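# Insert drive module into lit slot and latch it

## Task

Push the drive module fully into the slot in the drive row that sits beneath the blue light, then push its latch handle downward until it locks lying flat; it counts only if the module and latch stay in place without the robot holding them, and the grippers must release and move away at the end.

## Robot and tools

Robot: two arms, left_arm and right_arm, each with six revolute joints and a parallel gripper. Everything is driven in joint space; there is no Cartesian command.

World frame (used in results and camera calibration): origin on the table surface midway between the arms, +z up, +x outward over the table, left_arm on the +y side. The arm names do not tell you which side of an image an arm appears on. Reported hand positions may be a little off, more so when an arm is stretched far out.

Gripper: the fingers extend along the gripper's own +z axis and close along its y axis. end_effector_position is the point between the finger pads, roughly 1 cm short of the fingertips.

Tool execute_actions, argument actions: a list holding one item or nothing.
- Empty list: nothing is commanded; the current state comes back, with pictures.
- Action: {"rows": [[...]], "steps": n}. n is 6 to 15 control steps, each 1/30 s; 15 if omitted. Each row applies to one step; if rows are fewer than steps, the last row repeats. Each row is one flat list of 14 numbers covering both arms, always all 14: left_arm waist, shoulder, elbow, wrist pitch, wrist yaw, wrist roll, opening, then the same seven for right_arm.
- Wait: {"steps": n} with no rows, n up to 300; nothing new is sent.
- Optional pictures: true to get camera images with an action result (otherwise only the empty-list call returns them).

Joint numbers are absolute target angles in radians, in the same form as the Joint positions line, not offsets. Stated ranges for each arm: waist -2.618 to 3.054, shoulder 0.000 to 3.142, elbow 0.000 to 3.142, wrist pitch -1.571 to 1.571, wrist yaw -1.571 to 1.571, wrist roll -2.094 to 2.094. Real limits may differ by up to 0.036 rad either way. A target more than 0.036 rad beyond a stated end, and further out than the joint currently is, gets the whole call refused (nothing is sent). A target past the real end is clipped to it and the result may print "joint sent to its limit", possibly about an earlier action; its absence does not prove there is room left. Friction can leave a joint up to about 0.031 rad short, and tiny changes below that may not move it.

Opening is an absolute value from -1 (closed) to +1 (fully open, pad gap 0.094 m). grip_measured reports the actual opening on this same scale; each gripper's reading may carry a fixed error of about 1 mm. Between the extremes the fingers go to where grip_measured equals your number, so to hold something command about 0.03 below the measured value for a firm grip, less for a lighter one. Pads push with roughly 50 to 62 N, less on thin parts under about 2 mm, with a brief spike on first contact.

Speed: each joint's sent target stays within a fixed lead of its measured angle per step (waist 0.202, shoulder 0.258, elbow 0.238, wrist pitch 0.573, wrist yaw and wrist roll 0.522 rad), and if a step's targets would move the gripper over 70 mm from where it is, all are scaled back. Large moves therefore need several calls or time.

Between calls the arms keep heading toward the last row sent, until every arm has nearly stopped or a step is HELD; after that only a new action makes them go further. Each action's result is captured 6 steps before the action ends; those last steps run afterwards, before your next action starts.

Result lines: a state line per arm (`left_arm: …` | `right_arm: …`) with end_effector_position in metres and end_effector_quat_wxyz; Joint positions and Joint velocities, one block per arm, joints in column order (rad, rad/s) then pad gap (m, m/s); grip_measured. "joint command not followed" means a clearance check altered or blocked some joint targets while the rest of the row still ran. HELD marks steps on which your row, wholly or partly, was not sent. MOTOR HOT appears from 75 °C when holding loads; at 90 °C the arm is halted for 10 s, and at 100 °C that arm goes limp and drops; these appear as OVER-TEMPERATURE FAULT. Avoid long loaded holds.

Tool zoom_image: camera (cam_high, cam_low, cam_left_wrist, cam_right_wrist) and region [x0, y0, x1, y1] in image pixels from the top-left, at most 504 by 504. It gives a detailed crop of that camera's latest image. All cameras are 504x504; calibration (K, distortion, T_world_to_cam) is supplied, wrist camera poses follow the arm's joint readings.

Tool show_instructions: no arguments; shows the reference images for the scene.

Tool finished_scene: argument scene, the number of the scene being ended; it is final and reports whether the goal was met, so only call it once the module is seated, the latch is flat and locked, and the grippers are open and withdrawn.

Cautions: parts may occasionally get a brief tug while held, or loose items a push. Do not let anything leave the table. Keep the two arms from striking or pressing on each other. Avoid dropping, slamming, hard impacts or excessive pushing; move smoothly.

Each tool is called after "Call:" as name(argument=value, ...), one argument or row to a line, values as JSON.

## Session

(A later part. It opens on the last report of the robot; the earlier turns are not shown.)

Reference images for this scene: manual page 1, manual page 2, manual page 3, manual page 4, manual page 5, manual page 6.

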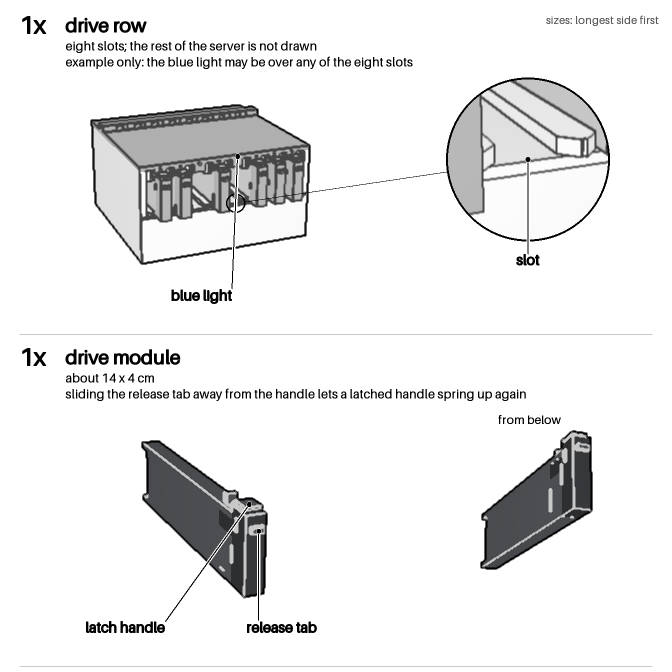

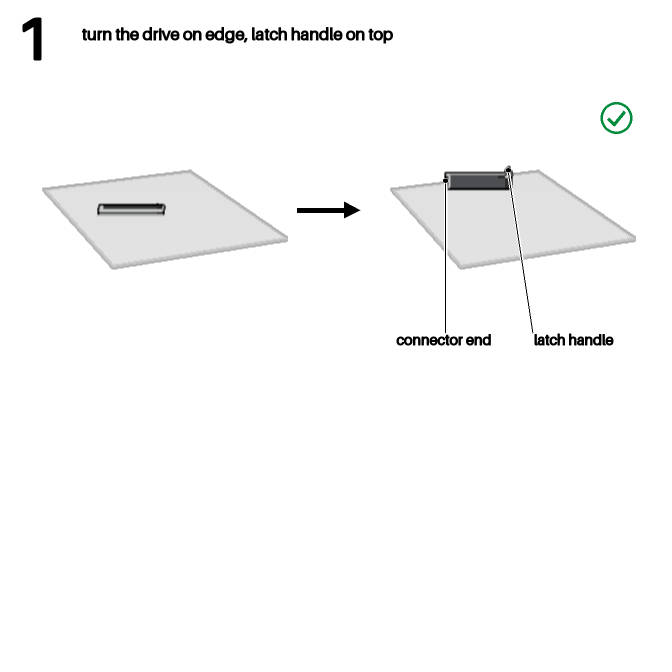

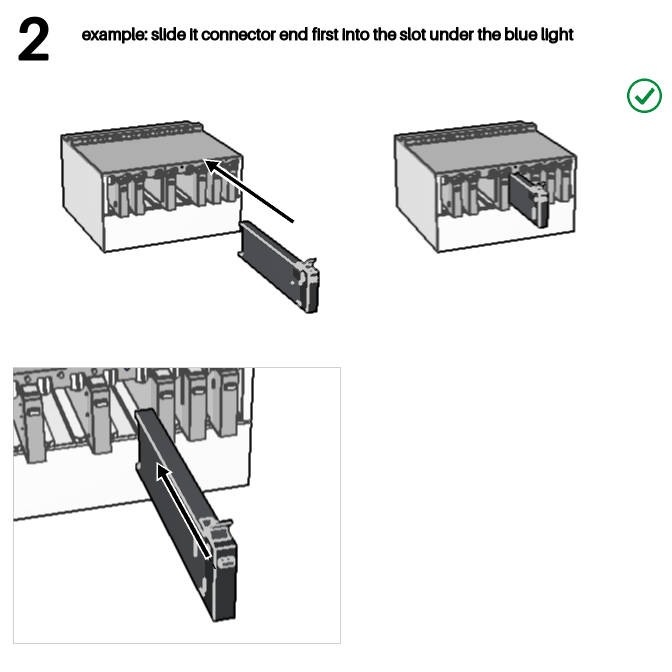

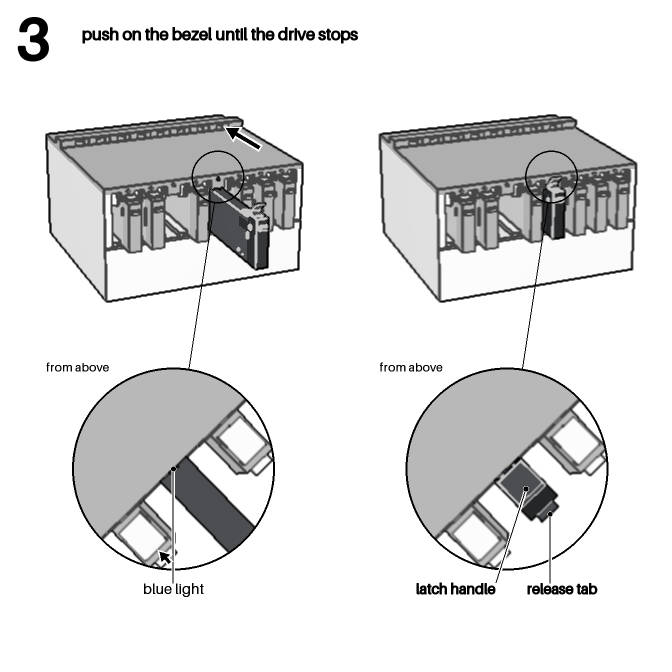

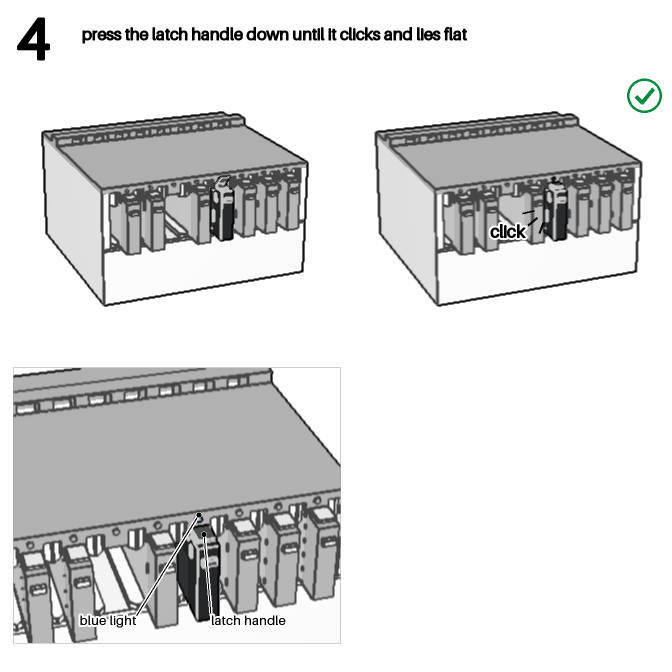

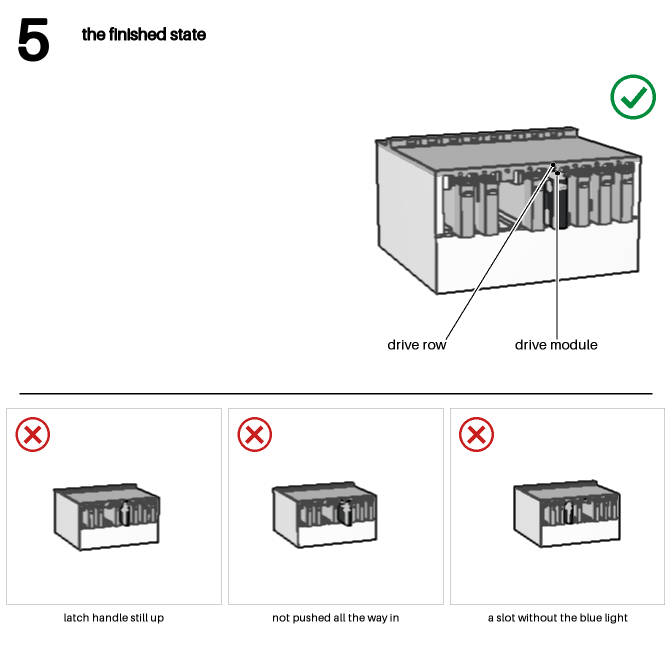

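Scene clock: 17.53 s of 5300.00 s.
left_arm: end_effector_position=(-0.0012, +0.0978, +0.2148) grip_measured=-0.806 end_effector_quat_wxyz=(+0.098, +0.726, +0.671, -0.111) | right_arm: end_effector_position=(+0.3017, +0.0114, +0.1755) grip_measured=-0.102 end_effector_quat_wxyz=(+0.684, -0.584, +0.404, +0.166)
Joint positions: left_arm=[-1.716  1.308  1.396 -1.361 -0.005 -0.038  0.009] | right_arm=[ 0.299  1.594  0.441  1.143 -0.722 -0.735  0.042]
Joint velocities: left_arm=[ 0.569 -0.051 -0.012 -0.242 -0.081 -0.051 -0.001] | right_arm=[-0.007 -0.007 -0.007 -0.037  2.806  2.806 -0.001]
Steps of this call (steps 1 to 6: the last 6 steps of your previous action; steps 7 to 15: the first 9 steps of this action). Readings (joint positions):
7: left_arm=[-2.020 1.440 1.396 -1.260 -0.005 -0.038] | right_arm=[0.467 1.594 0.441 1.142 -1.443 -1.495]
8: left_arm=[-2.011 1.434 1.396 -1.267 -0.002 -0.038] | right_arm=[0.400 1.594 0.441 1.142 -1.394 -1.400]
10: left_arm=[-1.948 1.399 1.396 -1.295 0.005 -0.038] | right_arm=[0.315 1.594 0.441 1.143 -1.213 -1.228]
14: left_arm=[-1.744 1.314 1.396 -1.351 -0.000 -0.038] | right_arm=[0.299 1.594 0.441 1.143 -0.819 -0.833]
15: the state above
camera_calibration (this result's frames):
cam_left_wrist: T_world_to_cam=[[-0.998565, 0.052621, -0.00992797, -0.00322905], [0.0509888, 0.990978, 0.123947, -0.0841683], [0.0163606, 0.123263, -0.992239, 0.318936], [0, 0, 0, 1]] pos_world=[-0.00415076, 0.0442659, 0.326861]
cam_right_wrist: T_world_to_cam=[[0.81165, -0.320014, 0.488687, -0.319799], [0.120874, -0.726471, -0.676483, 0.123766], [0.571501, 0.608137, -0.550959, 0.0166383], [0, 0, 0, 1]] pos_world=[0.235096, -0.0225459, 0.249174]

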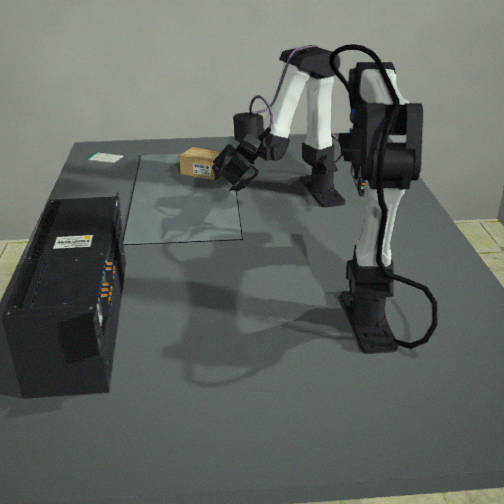

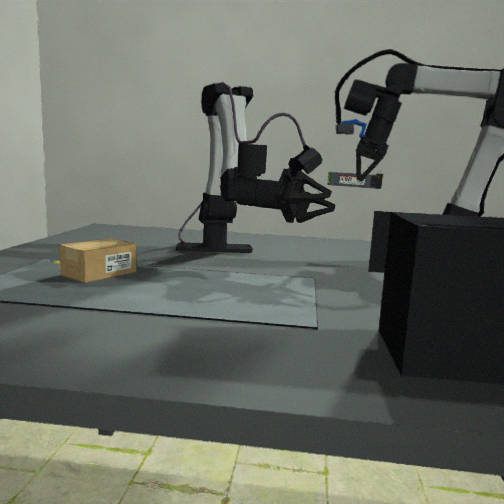

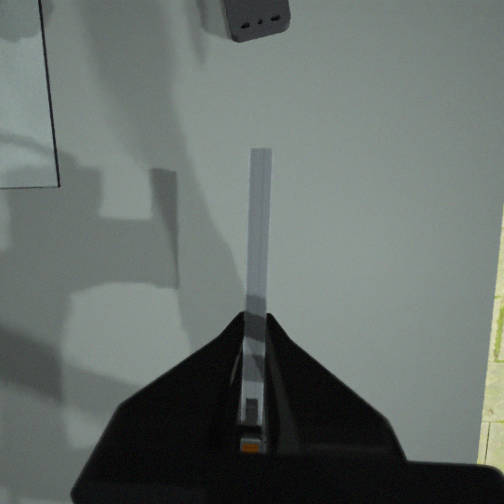

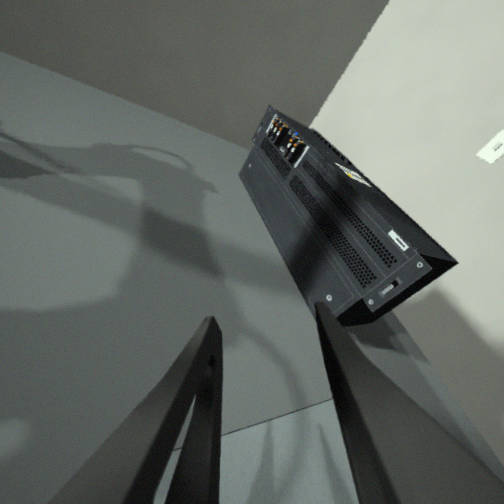

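Call:
execute_actions(
  actions=[
    {"rows":[[0.045,1.3,1.42,-1.4,0,0.068,-0.845,0.3,1.59,0.435,1.15,0,1.58,-0.1]],"steps":15},
  ],
)

Call:
execute_actions(
  actions=[
    {"rows":[[0.045,1.4,1.48,-1.35,0,0.068,-0.845,0.4,1.7,0.6,1.1,0,1.58,-0.1],[0.045,1.4,1.48,-1.35,0,0.068,-0.845,0.4,1.7,0.6,1.1,0,1.58,-0.1],[0.045,1.45,1.51,-1.33,0,0.068,-0.845,0.45,1.75,0.66,1.1,0,1.58,-0.1],[0.045,1.5,1.54,-1.31,0,0.068,-0.845,0.5,1.8,0.72,1.1,0,1.58,-0.1],[0.045,1.55,1.57,-1.29,0,0.068,-0.845,0.55,1.85,0.78,1.1,0,1.58,-0.1],[0.045,1.6,1.60,-1.27,0,0.068,-0.845,0.6,1.9,0.84,1.08,0,1.58,-0.1],[0.045,1.65,1.63,-1.25,0,0.068,-0.845,0.65,1.95,0.9,1.07,0,1.58,-0.1],[0.045,1.7,1.66,-1.23,0,0.068,-0.845,0.68,2.0,0.96,1.06,0,1.58,-0.1],[0.045,1.74,1.685,-1.21,0,0.068,-0.845,0.68,2.05,1.02,1.05,0,1.58,-0.1],[0.045,1.77,1.705,-1.2,0,0.068,-0.845,0.68,2.1,1.08,1.04,0,1.58,-0.1],[0.045,1.80,1.72,-1.19,0,0.068,-0.845,0.68,2.15,1.14,1.03,0,1.58,-0.1],[0.045,1.82,1.727,-1.19,0,0.068,-0.845,0.68,2.195,1.19,1.02,0,1.58,-0.1]],"steps":15},
  ],
)

Call:
execute_actions(
  actions=[
    {"steps":18},
  ],
  pictures=true,
)

Scene clock: 18.37 s of 5300.00 s.
left_arm: end_effector_position=(+0.1514, +0.1347, +0.2128) grip_measured=-0.807 end_effector_quat_wxyz=(+0.115, +0.524, +0.841, -0.068) | right_arm: end_effector_position=(+0.3911, -0.0670, +0.1751) grip_measured=-0.102 end_effector_quat_wxyz=(+0.393, +0.328, +0.631, +0.583)
Joint positions: left_arm=[-1.093  1.307  1.396 -1.392  0.006  0.048  0.009] | right_arm=[ 0.299  1.594  0.441  1.143 -0.016  1.458  0.042]
Joint velocities: left_arm=[ 2.083 -0.002 -0.017 -0.007 -0.007  0.007  0.001] | right_arm=[-0.017  0.002 -0.002 -0.007 -0.007  0.813  0.001]
Steps of this call (steps 1 to 6: the last 6 steps of your previous action; steps 7 to 16: the robot went on to your last target; steps 17 to 25: the first 9 steps of this action). Readings (joint positions):
17: left_arm=[-1.674 1.307 1.396 -1.392 0.009 -0.022] | right_arm=[0.299 1.594 0.441 1.143 -0.029 0.938]
18: left_arm=[-1.611 1.307 1.396 -1.392 0.015 -0.004] | right_arm=[0.299 1.594 0.441 1.143 -0.026 1.036]
20: left_arm=[-1.463 1.307 1.396 -1.392 0.012 0.020] | right_arm=[0.299 1.594 0.441 1.143 -0.021 1.221]
24: left_arm=[-1.167 1.307 1.396 -1.392 0.007 0.045] | right_arm=[0.299 1.594 0.441 1.143 -0.016 1.429]
25: the state above

Scene clock: 18.87 s of 5300.00 s.
left_arm: end_effector_position=(+0.3710, +0.3493, +0.1924) grip_measured=-0.807 end_effector_quat_wxyz=(+0.122, +0.043, +0.992, -0.000) | right_arm: end_effector_position=(+0.3868, +0.1168, +0.1965) grip_measured=-0.102 end_effector_quat_wxyz=(+0.277, +0.256, +0.634, +0.676)
Joint positions: left_arm=[-0.051  1.632  1.608 -1.302  0.005  0.061  0.009] | right_arm=[0.619 1.93  0.894 1.102 0.004 1.565 0.042]
Joint velocities: left_arm=[ 1.477  1.438  0.862  0.374 -0.051 -0.007  0.   ] | right_arm=[ 1.111  1.516  1.917 -0.198 -0.037  0.066  0.   ]
Steps of this call (steps 1 to 6: the last 6 steps of your previous action; steps 7 to 15: the first 9 steps of this action). Readings (joint positions):
7: left_arm=[-0.575 1.318 1.407 -1.397 0.003 0.059] | right_arm=[0.310 1.605 0.459 1.136 -0.005 1.547]
8: left_arm=[-0.503 1.338 1.428 -1.395 0.003 0.059] | right_arm=[0.333 1.635 0.502 1.126 -0.001 1.552]
10: left_arm=[-0.359 1.401 1.477 -1.378 0.004 0.060] | right_arm=[0.402 1.708 0.606 1.119 0.002 1.559]
14: left_arm=[-0.105 1.583 1.581 -1.317 0.005 0.061] | right_arm=[0.578 1.881 0.833 1.109 0.004 1.564]
15: the state above

Scene clock: 19.47 s of 5300.00 s.
left_arm: end_effector_position=(+0.4228, +0.3909, +0.1547) grip_measured=-0.807 end_effector_quat_wxyz=(+0.112, -0.010, +0.994, +0.010) | right_arm: end_effector_position=(+0.4005, +0.1908, +0.1439) grip_measured=-0.102 end_effector_quat_wxyz=(+0.240, +0.243, +0.669, +0.660)
Joint positions: left_arm=[ 0.053  1.837  1.7   -1.209 -0.005  0.061  0.009] | right_arm=[ 0.686  2.201  1.169  1.018 -0.005  1.571  0.042]
Joint velocities: left_arm=[-0.002  0.002  0.002 -0.007  0.022  0.022  0.   ] | right_arm=[-0.012  0.002 -0.007 -0.022  0.051 -0.007 -0.   ]
Kept back: nothing.
Steps of this call (steps 1 to 6: the last 6 steps of your previous action; steps 7 to 18: the robot went on to your last target). Readings (joint positions):
1: left_arm=[-0.006 1.682 1.636 -1.284 0.003 0.061] | right_arm=[0.652 1.985 0.961 1.095 0.002 1.566]
2: left_arm=[0.026 1.729 1.661 -1.263 -0.000 0.061] | right_arm=[0.676 2.040 1.028 1.087 -0.000 1.567]
4: left_arm=[0.055 1.800 1.688 -1.228 -0.005 0.061] | right_arm=[0.698 2.137 1.137 1.069 -0.004 1.568]
8: left_arm=[0.054 1.837 1.690 -1.213 -0.005 0.061] | right_arm=[0.692 2.199 1.169 1.029 -0.005 1.570]
18: the state above
camera_calibration (this result's frames):
cam_left_wrist: T_world_to_cam=[[0.0479198, -0.998156, -0.0372679, 0.376747], [-0.979162, -0.054314, 0.195681, 0.444295], [-0.197344, 0.0271144, -0.979959, 0.342293], [0, 0, 0, 1]] pos_world=[0.484533, 0.390902, 0.262534]
cam_right_wrist: T_world_to_cam=[[-0.181586, 0.118775, -0.976176, 0.197726], [-0.983006, 0.00525725, 0.183496, 0.399482], [0.0269267, 0.992907, 0.115802, -0.117617], [0, 0, 0, 1]] pos_world=[0.431765, 0.0911977, 0.133332]

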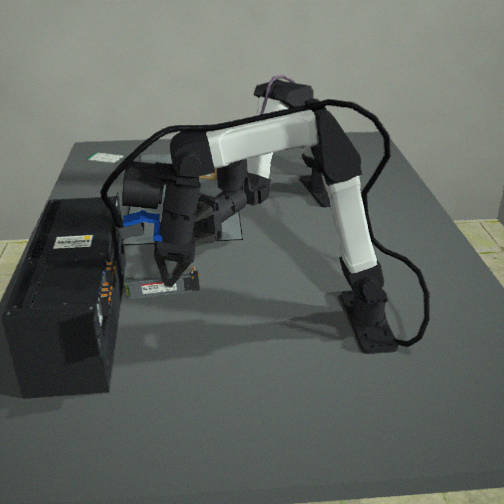

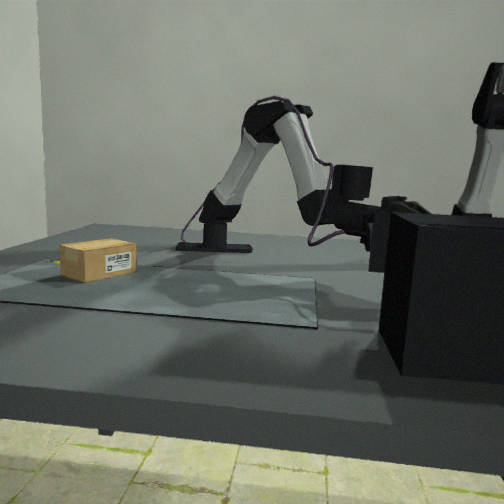

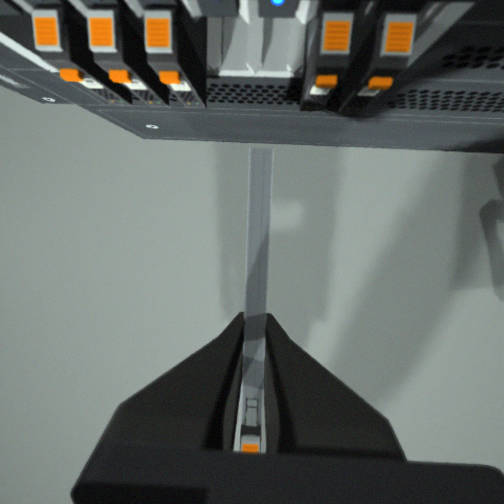

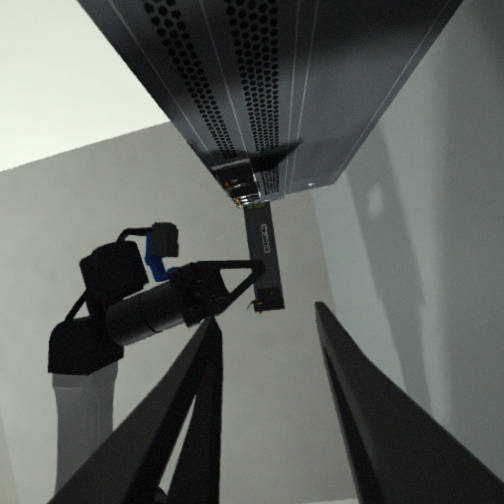

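Call:
zoom_image(
  camera="cam_right_wrist",
  region=[190, 150, 330, 320],
)

Region (190, 150, 330, 320) of cam_right_wrist's 504x504 image, scaled by 2.965, with more detail than that image has; it fills the left 415 columns of this view, and the rest is white.

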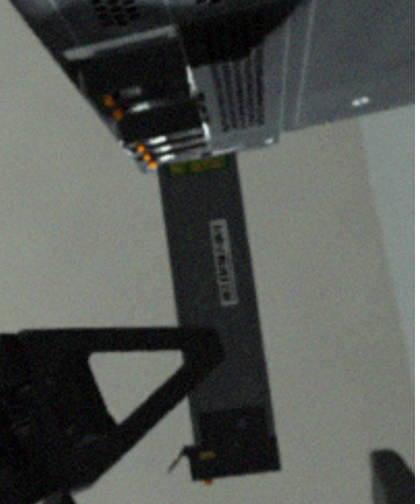

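Call:
execute_actions(
  actions=[
    {"rows":[[0.033,1.84,1.74,-1.19,0,0.078,-0.845,0.68,2.195,1.19,1.02,0,1.58,-0.1],[0.033,1.84,1.75,-1.19,0,0.078,-0.845,0.68,2.195,1.19,1.02,0,1.58,-0.1],[0.033,1.85,1.76,-1.19,0,0.078,-0.845,0.68,2.195,1.19,1.02,0,1.58,-0.1],[0.033,1.86,1.77,-1.185,0,0.078,-0.845,0.68,2.195,1.19,1.02,0,1.58,-0.1],[0.033,1.868,1.78,-1.185,0,0.078,-0.845,0.68,2.195,1.19,1.02,0,1.58,-0.1],[0.033,1.876,1.79,-1.185,0,0.078,-0.845,0.68,2.195,1.19,1.02,0,1.58,-0.1],[0.033,1.884,1.80,-1.185,0,0.078,-0.845,0.68,2.195,1.19,1.02,0,1.58,-0.1],[0.033,1.89,1.806,-1.185,0,0.078,-0.845,0.68,2.195,1.19,1.02,0,1.58,-0.1]],"steps":15},
  ],
)

Call:
execute_actions(
  actions=[
    {"steps":10},
  ],
  pictures=true,
)

Call:
zoom_image(
  camera="cam_right_wrist",
  region=[190, 150, 330, 320],
)

Call:
zoom_image(
  camera="cam_left_wrist",
  region=[180, 40, 340, 200],
)

Scene clock: 20.90 s of 5300.00 s.
left_arm: end_effector_position=(+0.4416, +0.3874, +0.1671) grip_measured=-0.807 end_effector_quat_wxyz=(+0.138, +0.001, +0.990, +0.012) | right_arm: end_effector_position=(+0.4005, +0.1908, +0.1439) grip_measured=-0.102 end_effector_quat_wxyz=(+0.240, +0.243, +0.669, +0.660)
Joint positions: left_arm=[ 0.041  1.866  1.776 -1.203 -0.005  0.07   0.009] | right_arm=[ 0.686  2.201  1.169  1.018 -0.005  1.571  0.042]
Joint velocities: left_arm=[-0.007  0.164  0.12   0.081  0.066 -0.007  0.   ] | right_arm=[-0.017  0.012 -0.007  0.022 -0.066  0.066 -0.001]
Steps of this call (steps 1 to 15: the robot went on to your last target; steps 16 to 34: nothing new was sent; steps 35 to 43: the first 9 steps of this action). Readings (joint positions):
35: left_arm=[0.052 1.837 1.702 -1.209 -0.005 0.063] | right_arm=[0.686 2.201 1.169 1.018 -0.005 1.571]
36: left_arm=[0.051 1.837 1.706 -1.209 -0.005 0.064] | right_arm=[0.686 2.201 1.169 1.018 -0.005 1.571]
38: left_arm=[0.045 1.838 1.723 -1.209 -0.005 0.067] | right_arm=[0.686 2.201 1.169 1.018 -0.005 1.571]
42: left_arm=[0.041 1.860 1.769 -1.205 -0.005 0.070] | right_arm=[0.686 2.201 1.169 1.018 -0.005 1.571]
43: the state above

Scene clock: 21.23 s of 5300.00 s.
left_arm: end_effector_position=(+0.4437, +0.3875, +0.1619) grip_measured=-0.807 end_effector_quat_wxyz=(+0.132, +0.001, +0.991, +0.012) | right_arm: end_effector_position=(+0.4005, +0.1908, +0.1439) grip_measured=-0.102 end_effector_quat_wxyz=(+0.240, +0.243, +0.669, +0.660)
Joint positions: left_arm=[ 0.041  1.883  1.779 -1.2   -0.005  0.071  0.009] | right_arm=[ 0.686  2.201  1.169  1.018 -0.005  1.571  0.042]
Joint velocities: left_arm=[ 0.002  0.002  0.002 -0.037 -0.022  0.051 -0.   ] | right_arm=[-0.002 -0.017  0.012  0.022  0.022 -0.037 -0.   ]
Kept back: nothing.
Steps of this call (steps 1 to 6: the last 6 steps of your previous action; steps 7 to 10: the robot went on to your last target). Readings (joint positions):
1: left_arm=[0.041 1.872 1.779 -1.201 -0.005 0.070] | right_arm=[0.686 2.201 1.169 1.018 -0.005 1.571]
2: left_arm=[0.041 1.876 1.779 -1.200 -0.005 0.070] | right_arm=[0.686 2.201 1.169 1.018 -0.005 1.571]
4: left_arm=[0.041 1.881 1.779 -1.200 -0.005 0.071] | right_arm=[0.686 2.201 1.169 1.018 -0.005 1.571]
8: left_arm=[0.041 1.883 1.779 -1.200 -0.005 0.071] | right_arm=[0.686 2.201 1.169 1.018 -0.005 1.571]
10: the state above
camera_calibration (this result's frames):
cam_left_wrist: T_world_to_cam=[[0.0277413, -0.998767, -0.0411805, 0.382432], [-0.987354, -0.0338103, 0.154882, 0.465476], [-0.156084, 0.0363631, -0.987074, 0.332862], [0, 0, 0, 1]] pos_world=[0.500935, 0.385595, 0.272214]
cam_right_wrist: T_world_to_cam=[[-0.181586, 0.118775, -0.976176, 0.197726], [-0.983006, 0.00525725, 0.183496, 0.399482], [0.0269267, 0.992907, 0.115802, -0.117617], [0, 0, 0, 1]] pos_world=[0.431765, 0.0911977, 0.133332]

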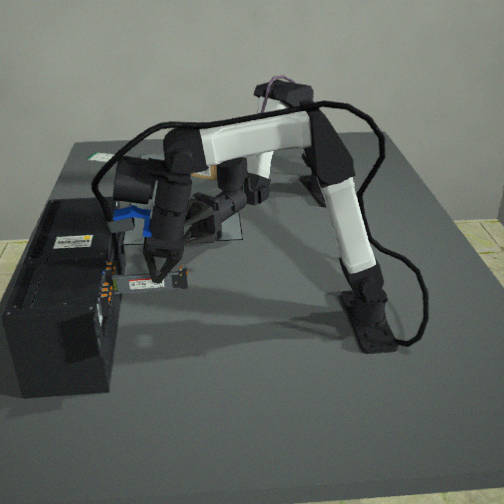

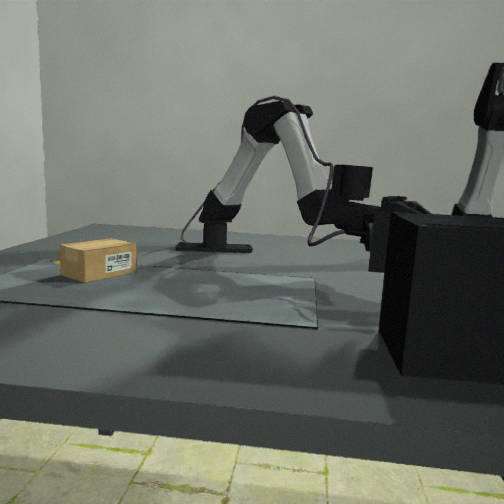

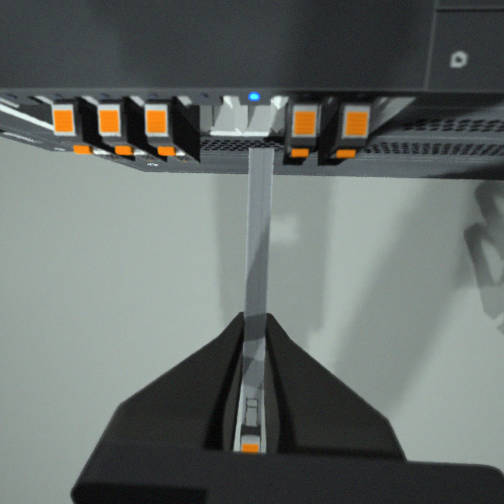

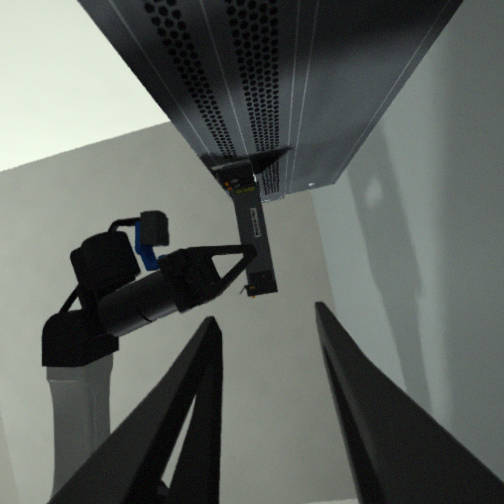

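Region (190, 150, 330, 320) of cam_right_wrist's 504x504 image, scaled by 2.965, with more detail than that image has; it fills the left 415 columns of this view, and the rest is white.

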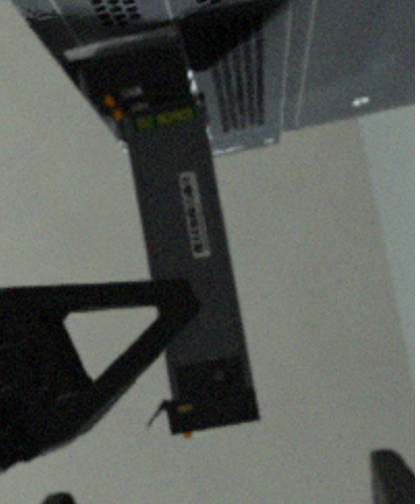

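Region (180, 40, 340, 200) of cam_left_wrist's 504x504 image, scaled by 3.150, with more detail than that image has.

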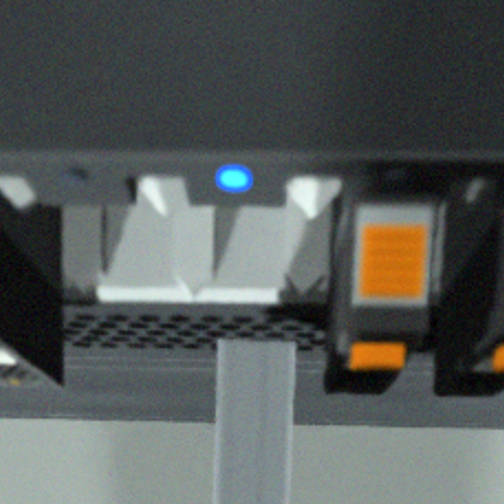

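Call:
execute_actions(
  actions=[
    {"rows":[[0.056,1.89,1.815,-1.21,0.025,0.066,-0.845,0.68,2.195,1.19,1.02,0,1.58,-0.1],[0.058,1.895,1.825,-1.215,0.025,0.066,-0.845,0.68,2.195,1.19,1.02,0,1.58,-0.1],[0.059,1.902,1.835,-1.22,0.025,0.066,-0.845,0.68,2.195,1.19,1.02,0,1.58,-0.1],[0.059,1.909,1.845,-1.225,0.025,0.066,-0.845,0.68,2.195,1.19,1.02,0,1.58,-0.1],[0.059,1.916,1.855,-1.225,0.025,0.066,-0.845,0.68,2.195,1.19,1.02,0,1.58,-0.1],[0.059,1.923,1.865,-1.225,0.025,0.066,-0.845,0.68,2.195,1.19,1.02,0,1.58,-0.1],[0.059,1.93,1.873,-1.225,0.025,0.066,-0.845,0.68,2.195,1.19,1.02,0,1.58,-0.1],[0.059,1.937,1.873,-1.225,0.025,0.066,-0.845,0.68,2.195,1.19,1.02,0,1.58,-0.1]],"steps":15},
  ],
)

Call:
execute_actions(
  actions=[
    {"steps":10},
  ],
  pictures=true,
)

Call:
zoom_image(
  camera="cam_right_wrist",
  region=[190, 150, 330, 320],
)

Call:
zoom_image(
  camera="cam_left_wrist",
  region=[180, 70, 340, 230],
)

Scene clock: 22.23 s of 5300.00 s.
left_arm: end_effector_position=(+0.4549, +0.3899, +0.1684) grip_measured=-0.807 end_effector_quat_wxyz=(+0.142, -0.002, +0.990, +0.006) | right_arm: end_effector_position=(+0.4005, +0.1908, +0.1439) grip_measured=-0.102 end_effector_quat_wxyz=(+0.240, +0.243, +0.669, +0.660)
Joint positions: left_arm=[ 0.05   1.916  1.845 -1.215  0.009  0.071  0.009] | right_arm=[ 0.686  2.201  1.169  1.018 -0.005  1.571  0.042]
Joint velocities: left_arm=[ 0.007  0.139  0.11   0.007 -0.007  0.022 -0.   ] | right_arm=[-0.002 -0.002 -0.002 -0.007  0.022  0.037  0.001]
Steps of this call (steps 1 to 21: the robot went on to your last target; steps 22 to 30: the first 9 steps of this action). Readings (joint positions):
22: left_arm=[0.041 1.883 1.779 -1.201 -0.003 0.071] | right_arm=[0.686 2.201 1.169 1.018 -0.005 1.571]
23: left_arm=[0.043 1.884 1.782 -1.204 0.001 0.071] | right_arm=[0.686 2.201 1.169 1.018 -0.005 1.571]
25: left_arm=[0.046 1.890 1.799 -1.211 0.005 0.071] | right_arm=[0.686 2.201 1.169 1.018 -0.005 1.571]
29: left_arm=[0.050 1.911 1.840 -1.215 0.008 0.071] | right_arm=[0.686 2.201 1.169 1.018 -0.005 1.571]
30: the state above

Scene clock: 22.57 s of 5300.00 s.
left_arm: end_effector_position=(+0.4555, +0.3895, +0.1632) grip_measured=-0.807 end_effector_quat_wxyz=(+0.135, -0.002, +0.991, +0.005) | right_arm: end_effector_position=(+0.4005, +0.1908, +0.1439) grip_measured=-0.102 end_effector_quat_wxyz=(+0.240, +0.243, +0.669, +0.660)
Joint positions: left_arm=[ 0.05   1.93   1.847 -1.217  0.011  0.071  0.009] | right_arm=[ 0.686  2.201  1.169  1.018 -0.005  1.571  0.042]
Joint velocities: left_arm=[ 0.017  0.002  0.002 -0.037  0.007  0.066  0.   ] | right_arm=[-0.022  0.002  0.002 -0.037 -0.007  0.066  0.001]
Kept back: nothing.
Steps of this call (steps 1 to 6: the last 6 steps of your previous action; steps 7 to 10: the robot went on to your last target). Readings (joint positions):
1: left_arm=[0.050 1.919 1.847 -1.215 0.009 0.071] | right_arm=[0.686 2.201 1.169 1.018 -0.005 1.571]
2: left_arm=[0.050 1.923 1.847 -1.215 0.010 0.071] | right_arm=[0.686 2.201 1.169 1.018 -0.005 1.571]
4: left_arm=[0.050 1.927 1.847 -1.216 0.010 0.071] | right_arm=[0.686 2.201 1.169 1.018 -0.005 1.571]
8: left_arm=[0.050 1.930 1.847 -1.217 0.011 0.071] | right_arm=[0.686 2.201 1.169 1.018 -0.005 1.571]
10: the state above
camera_calibration (this result's frames):
cam_left_wrist: T_world_to_cam=[[0.0324467, -0.999134, -0.0260356, 0.379653], [-0.988004, -0.0359985, 0.150173, 0.478923], [-0.15098, 0.0208507, -0.988317, 0.339882], [0, 0, 0, 1]] pos_world=[0.512175, 0.389478, 0.273874]
cam_right_wrist: T_world_to_cam=[[-0.181586, 0.118775, -0.976176, 0.197726], [-0.983006, 0.00525725, 0.183496, 0.399482], [0.0269267, 0.992907, 0.115802, -0.117617], [0, 0, 0, 1]] pos_world=[0.431765, 0.0911977, 0.133332]

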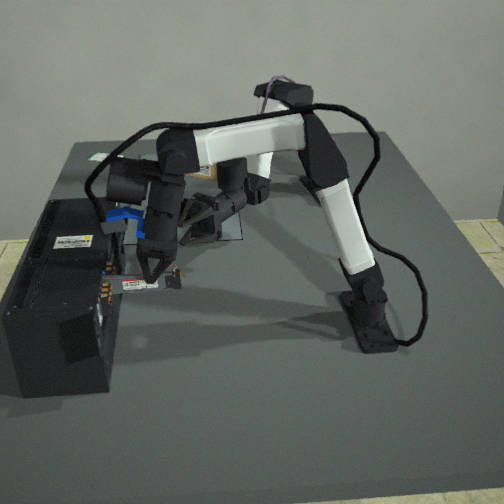

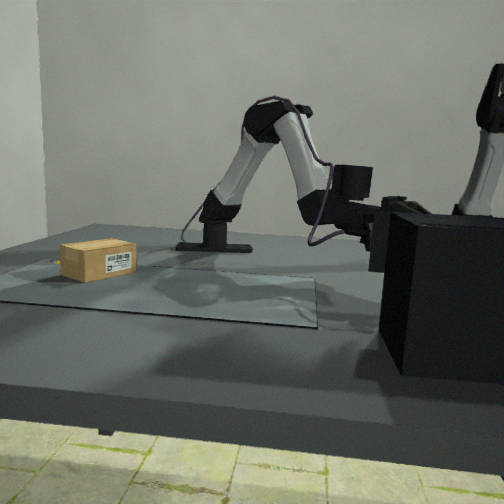

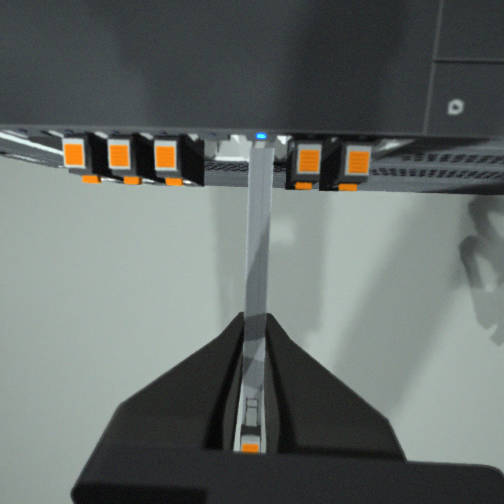

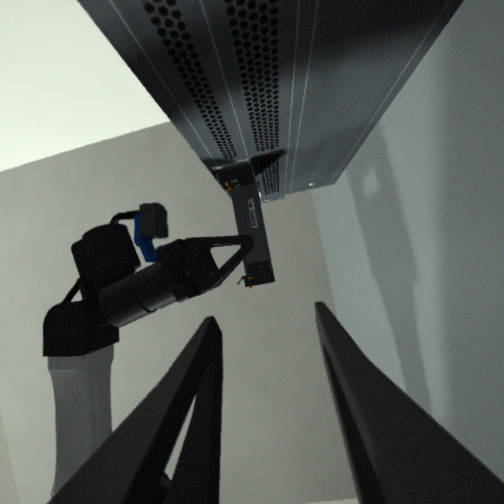

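Region (190, 150, 330, 320) of cam_right_wrist's 504x504 image, scaled by 2.965, with more detail than that image has; it fills the left 415 columns of this view, and the rest is white.

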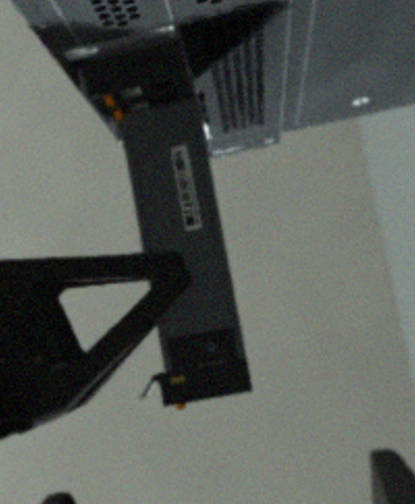

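Region (180, 70, 340, 230) of cam_left_wrist's 504x504 image, scaled by 3.150, with more detail than that image has.

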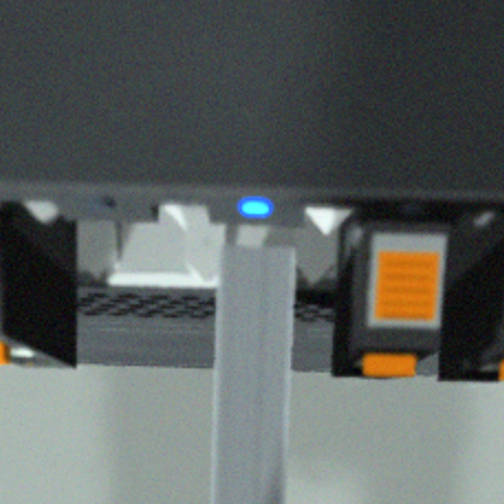

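Call:
execute_actions(
  actions=[
    {"rows":[[0.05,1.946,1.881,-1.23,0.02,0.066,-0.845,0.68,2.195,1.19,1.02,0,1.58,-0.1],[0.05,1.951,1.888,-1.232,0.02,0.066,-0.845,0.68,2.195,1.19,1.02,0,1.58,-0.1],[0.05,1.956,1.895,-1.234,0.02,0.066,-0.845,0.68,2.195,1.19,1.02,0,1.58,-0.1],[0.05,1.961,1.902,-1.236,0.02,0.066,-0.845,0.68,2.195,1.19,1.02,0,1.58,-0.1],[0.05,1.966,1.909,-1.238,0.02,0.066,-0.845,0.68,2.195,1.19,1.02,0,1.58,-0.1],[0.05,1.971,1.916,-1.24,0.02,0.066,-0.845,0.68,2.195,1.19,1.02,0,1.58,-0.1],[0.05,1.976,1.923,-1.242,0.02,0.066,-0.845,0.68,2.195,1.19,1.02,0,1.58,-0.1],[0.05,1.981,1.93,-1.244,0.02,0.066,-0.845,0.68,2.195,1.19,1.02,0,1.58,-0.1],[0.05,1.986,1.937,-1.246,0.02,0.066,-0.845,0.68,2.195,1.19,1.02,0,1.58,-0.1],[0.05,1.991,1.944,-1.248,0.02,0.066,-0.845,0.68,2.195,1.19,1.02,0,1.58,-0.1],[0.05,1.996,1.951,-1.25,0.02,0.066,-0.845,0.68,2.195,1.19,1.02,0,1.58,-0.1],[0.05,2.001,1.958,-1.252,0.02,0.066,-0.845,0.68,2.195,1.19,1.02,0,1.58,-0.1],[0.05,2.005,1.965,-1.252,0.02,0.066,-0.845,0.68,2.195,1.19,1.02,0,1.58,-0.1],[0.05,2.007,1.969,-1.252,0.02,0.066,-0.845,0.68,2.195,1.19,1.02,0,1.58,-0.1]],"steps":15},
  ],
)

Call:
execute_actions(
  actions=[
    {"steps":12},
  ],
  pictures=true,
)

Call:
zoom_image(
  camera="cam_right_wrist",
  region=[190, 150, 330, 320],
)

Scene clock: 23.47 s of 5300.00 s.
left_arm: end_effector_position=(+0.4587, +0.3897, +0.1645) grip_measured=-0.807 end_effector_quat_wxyz=(+0.128, -0.002, +0.992, +0.004) | right_arm: end_effector_position=(+0.4005, +0.1908, +0.1439) grip_measured=-0.102 end_effector_quat_wxyz=(+0.240, +0.243, +0.669, +0.660)
Joint positions: left_arm=[ 0.05   1.96   1.898 -1.252  0.011  0.071  0.009] | right_arm=[ 0.686  2.201  1.169  1.018 -0.005  1.571  0.042]
Joint velocities: left_arm=[-0.002  0.11   0.188 -0.227  0.037 -0.007  0.   ] | right_arm=[ 0.002  0.007  0.017 -0.022 -0.081  0.022 -0.   ]
Steps of this call (steps 1 to 18: the robot went on to your last target; steps 19 to 27: the first 9 steps of this action). Readings (joint positions):
19: left_arm=[0.050 1.930 1.847 -1.218 0.011 0.071] | right_arm=[0.686 2.201 1.169 1.018 -0.005 1.571]
20: left_arm=[0.050 1.931 1.849 -1.221 0.011 0.071] | right_arm=[0.686 2.201 1.169 1.018 -0.005 1.571]
22: left_arm=[0.050 1.940 1.863 -1.225 0.011 0.071] | right_arm=[0.686 2.201 1.169 1.018 -0.005 1.571]
26: left_arm=[0.050 1.956 1.891 -1.246 0.011 0.071] | right_arm=[0.686 2.201 1.169 1.018 -0.005 1.571]
27: the state above

Scene clock: 23.87 s of 5300.00 s.
left_arm: end_effector_position=(+0.4592, +0.3897, +0.1657) grip_measured=-0.807 end_effector_quat_wxyz=(+0.118, -0.002, +0.993, +0.003) | right_arm: end_effector_position=(+0.4005, +0.1908, +0.1439) grip_measured=-0.102 end_effector_quat_wxyz=(+0.240, +0.243, +0.669, +0.660)
Joint positions: left_arm=[ 0.05   1.985  1.942 -1.291  0.011  0.071  0.009] | right_arm=[ 0.686  2.201  1.169  1.018 -0.005  1.571  0.042]
Joint velocities: left_arm=[-0.017  0.012 -0.002 -0.037  0.051  0.051 -0.001] | right_arm=[-0.002  0.002  0.002  0.007 -0.007  0.066  0.001]
Kept back: nothing.
Steps of this call (steps 1 to 6: the last 6 steps of your previous action; steps 7 to 12: the robot went on to your last target). Readings (joint positions):
1: left_arm=[0.050 1.964 1.905 -1.258 0.011 0.071] | right_arm=[0.686 2.201 1.169 1.018 -0.005 1.571]
2: left_arm=[0.050 1.968 1.912 -1.264 0.011 0.071] | right_arm=[0.686 2.201 1.169 1.018 -0.005 1.571]
4: left_arm=[0.050 1.976 1.926 -1.276 0.011 0.071] | right_arm=[0.686 2.201 1.169 1.018 -0.005 1.571]
8: left_arm=[0.050 1.984 1.941 -1.289 0.011 0.071] | right_arm=[0.686 2.201 1.169 1.018 -0.005 1.571]
12: the state above
camera_calibration (this result's frames):
cam_left_wrist: T_world_to_cam=[[0.0315115, -0.999211, -0.024154, 0.379963], [-0.982432, -0.0354116, 0.183229, 0.473882], [-0.18394, 0.0179558, -0.982773, 0.35824], [0, 0, 0, 1]] pos_world=[0.519478, 0.390012, 0.274417]
cam_right_wrist: T_world_to_cam=[[-0.181586, 0.118775, -0.976176, 0.197726], [-0.983006, 0.00525725, 0.183496, 0.399482], [0.0269267, 0.992907, 0.115802, -0.117617], [0, 0, 0, 1]] pos_world=[0.431765, 0.0911977, 0.133332]

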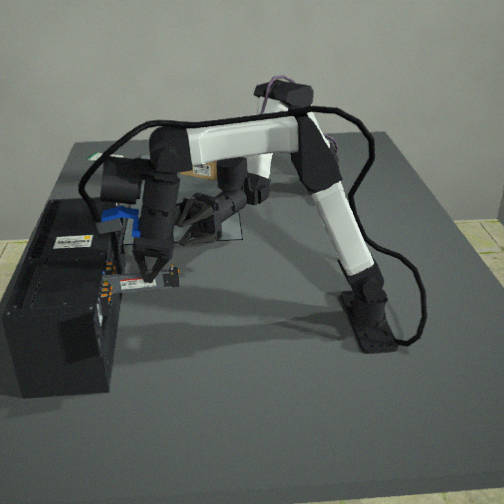

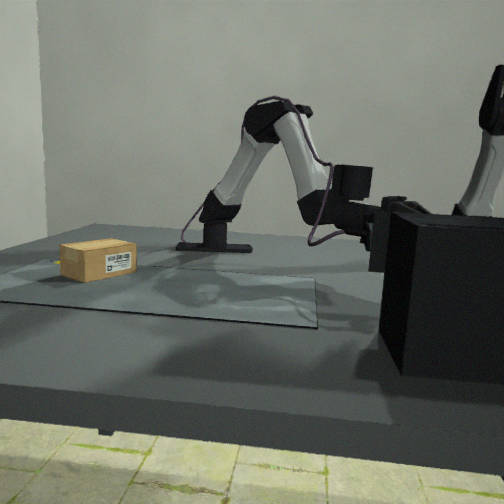

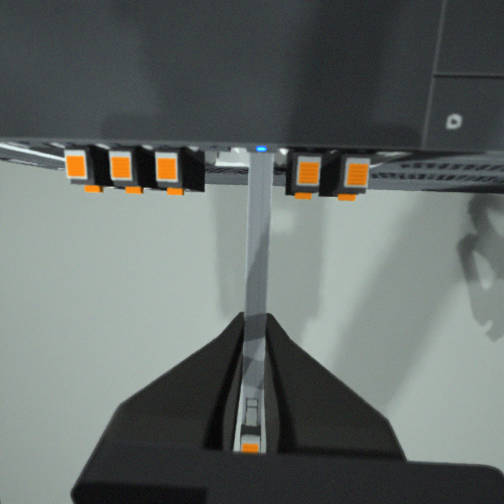

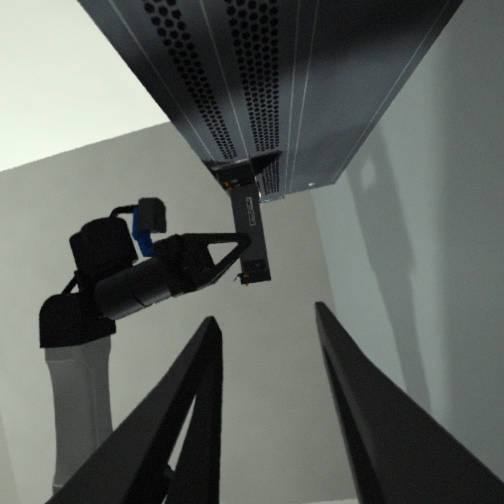

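Region (190, 150, 330, 320) of cam_right_wrist's 504x504 image, scaled by 2.965, with more detail than that image has; it fills the left 415 columns of this view, and the rest is white.

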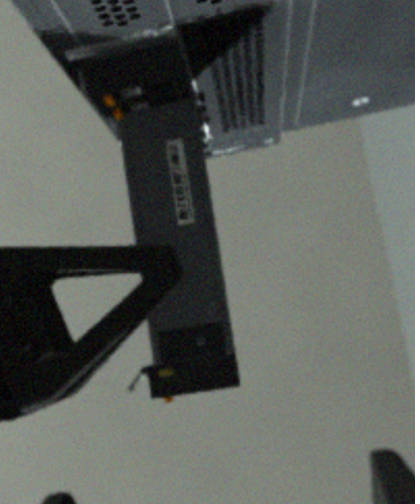

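Call:
execute_actions(
  actions=[
    {"rows":[[0.05,1.99,1.92,-1.26,0.02,0.066,-0.845,0.68,2.195,1.19,1.02,0,1.58,-0.1],[0.05,1.99,1.912,-1.26,0.02,0.066,-0.845,0.68,2.195,1.19,1.02,0,1.58,-0.1],[0.05,1.99,1.912,-1.25,0.02,0.066,-0.845,0.68,2.195,1.19,1.02,0,1.58,-0.1]],"steps":12},
  ],
)

Call:
execute_actions(
  actions=[
    {"steps":8},
  ],
)

Scene clock: 24.40 s of 5300.00 s.
left_arm: end_effector_position=(+0.4588, +0.3897, +0.1645) grip_measured=-0.807 end_effector_quat_wxyz=(+0.117, -0.002, +0.993, +0.003) | right_arm: end_effector_position=(+0.4005, +0.1908, +0.1439) grip_measured=-0.102 end_effector_quat_wxyz=(+0.240, +0.243, +0.669, +0.660)
Joint positions: left_arm=[ 0.05   1.985  1.938 -1.289  0.011  0.071  0.009] | right_arm=[ 0.686  2.201  1.169  1.018 -0.005  1.571  0.042]
Joint velocities: left_arm=[-0.007  0.017 -0.012  0.022  0.007 -0.007 -0.   ] | right_arm=[ 0.007 -0.002 -0.007 -0.007 -0.007 -0.007 -0.   ]
Steps of this call (steps 1 to 10: the robot went on to your last target; steps 11 to 16: the first 6 steps of this action). Readings (joint positions):
11: left_arm=[0.050 1.985 1.942 -1.291 0.011 0.071] | right_arm=[0.686 2.201 1.169 1.018 -0.005 1.571]
12: left_arm=[0.050 1.985 1.940 -1.291 0.011 0.071] | right_arm=[0.686 2.201 1.169 1.018 -0.005 1.571]
14: left_arm=[0.050 1.985 1.938 -1.289 0.011 0.071] | right_arm=[0.686 2.201 1.169 1.018 -0.005 1.571]
16: the state above

Scene clock: 24.67 s of 5300.00 s.
left_arm: end_effector_position=(+0.4588, +0.3897, +0.1645) grip_measured=-0.807 end_effector_quat_wxyz=(+0.117, -0.002, +0.993, +0.003) | right_arm: end_effector_position=(+0.4005, +0.1908, +0.1439) grip_measured=-0.102 end_effector_quat_wxyz=(+0.240, +0.243, +0.669, +0.660)
Joint positions: left_arm=[ 0.05   1.985  1.938 -1.289  0.011  0.071  0.009] | right_arm=[ 0.686  2.201  1.169  1.018 -0.005  1.571  0.042]
Joint velocities: left_arm=[ 0.012  0.032  0.017 -0.066 -0.037  0.037  0.   ] | right_arm=[ 0.007  0.007 -0.002 -0.051  0.066 -0.022  0.   ]
Kept back: nothing.
Steps of this call (steps 1 to 6: the last 6 steps of your previous action; steps 7 to 8: the robot went on to your last target). Readings (joint positions):
1: left_arm=[0.050 1.985 1.938 -1.289 0.011 0.071] | right_arm=[0.686 2.201 1.169 1.018 -0.005 1.571]
2: left_arm=[0.050 1.985 1.938 -1.289 0.011 0.071] | right_arm=[0.686 2.201 1.169 1.018 -0.005 1.571]
4: left_arm=[0.050 1.985 1.938 -1.289 0.011 0.071] | right_arm=[0.686 2.201 1.169 1.018 -0.005 1.571]
8: the state above

Call:
zoom_image(
  camera="cam_right_wrist",
  region=[210, 155, 280, 225],
)

Call:
zoom_image(
  camera="cam_high",
  region=[85, 250, 195, 320],
)

Region (210, 155, 280, 225) of cam_right_wrist's 504x504 image, scaled by 7.200, with more detail than that image has.

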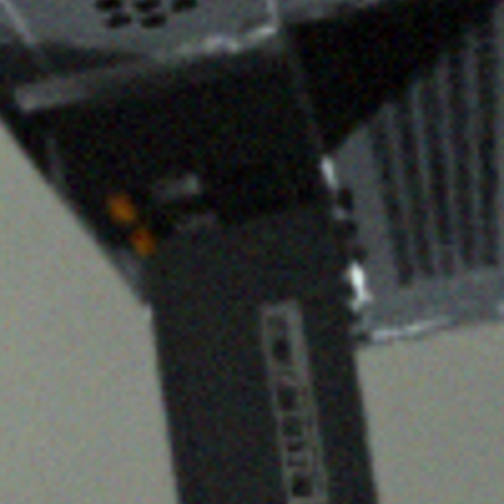

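Region (85, 250, 195, 320) of cam_high's 504x504 image, scaled by 4.582, with more detail than that image has; it fills the top 321 rows of this view, and the rest is white.

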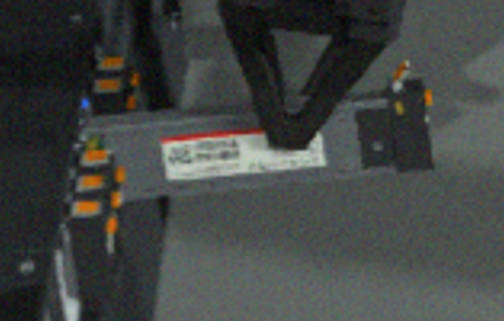

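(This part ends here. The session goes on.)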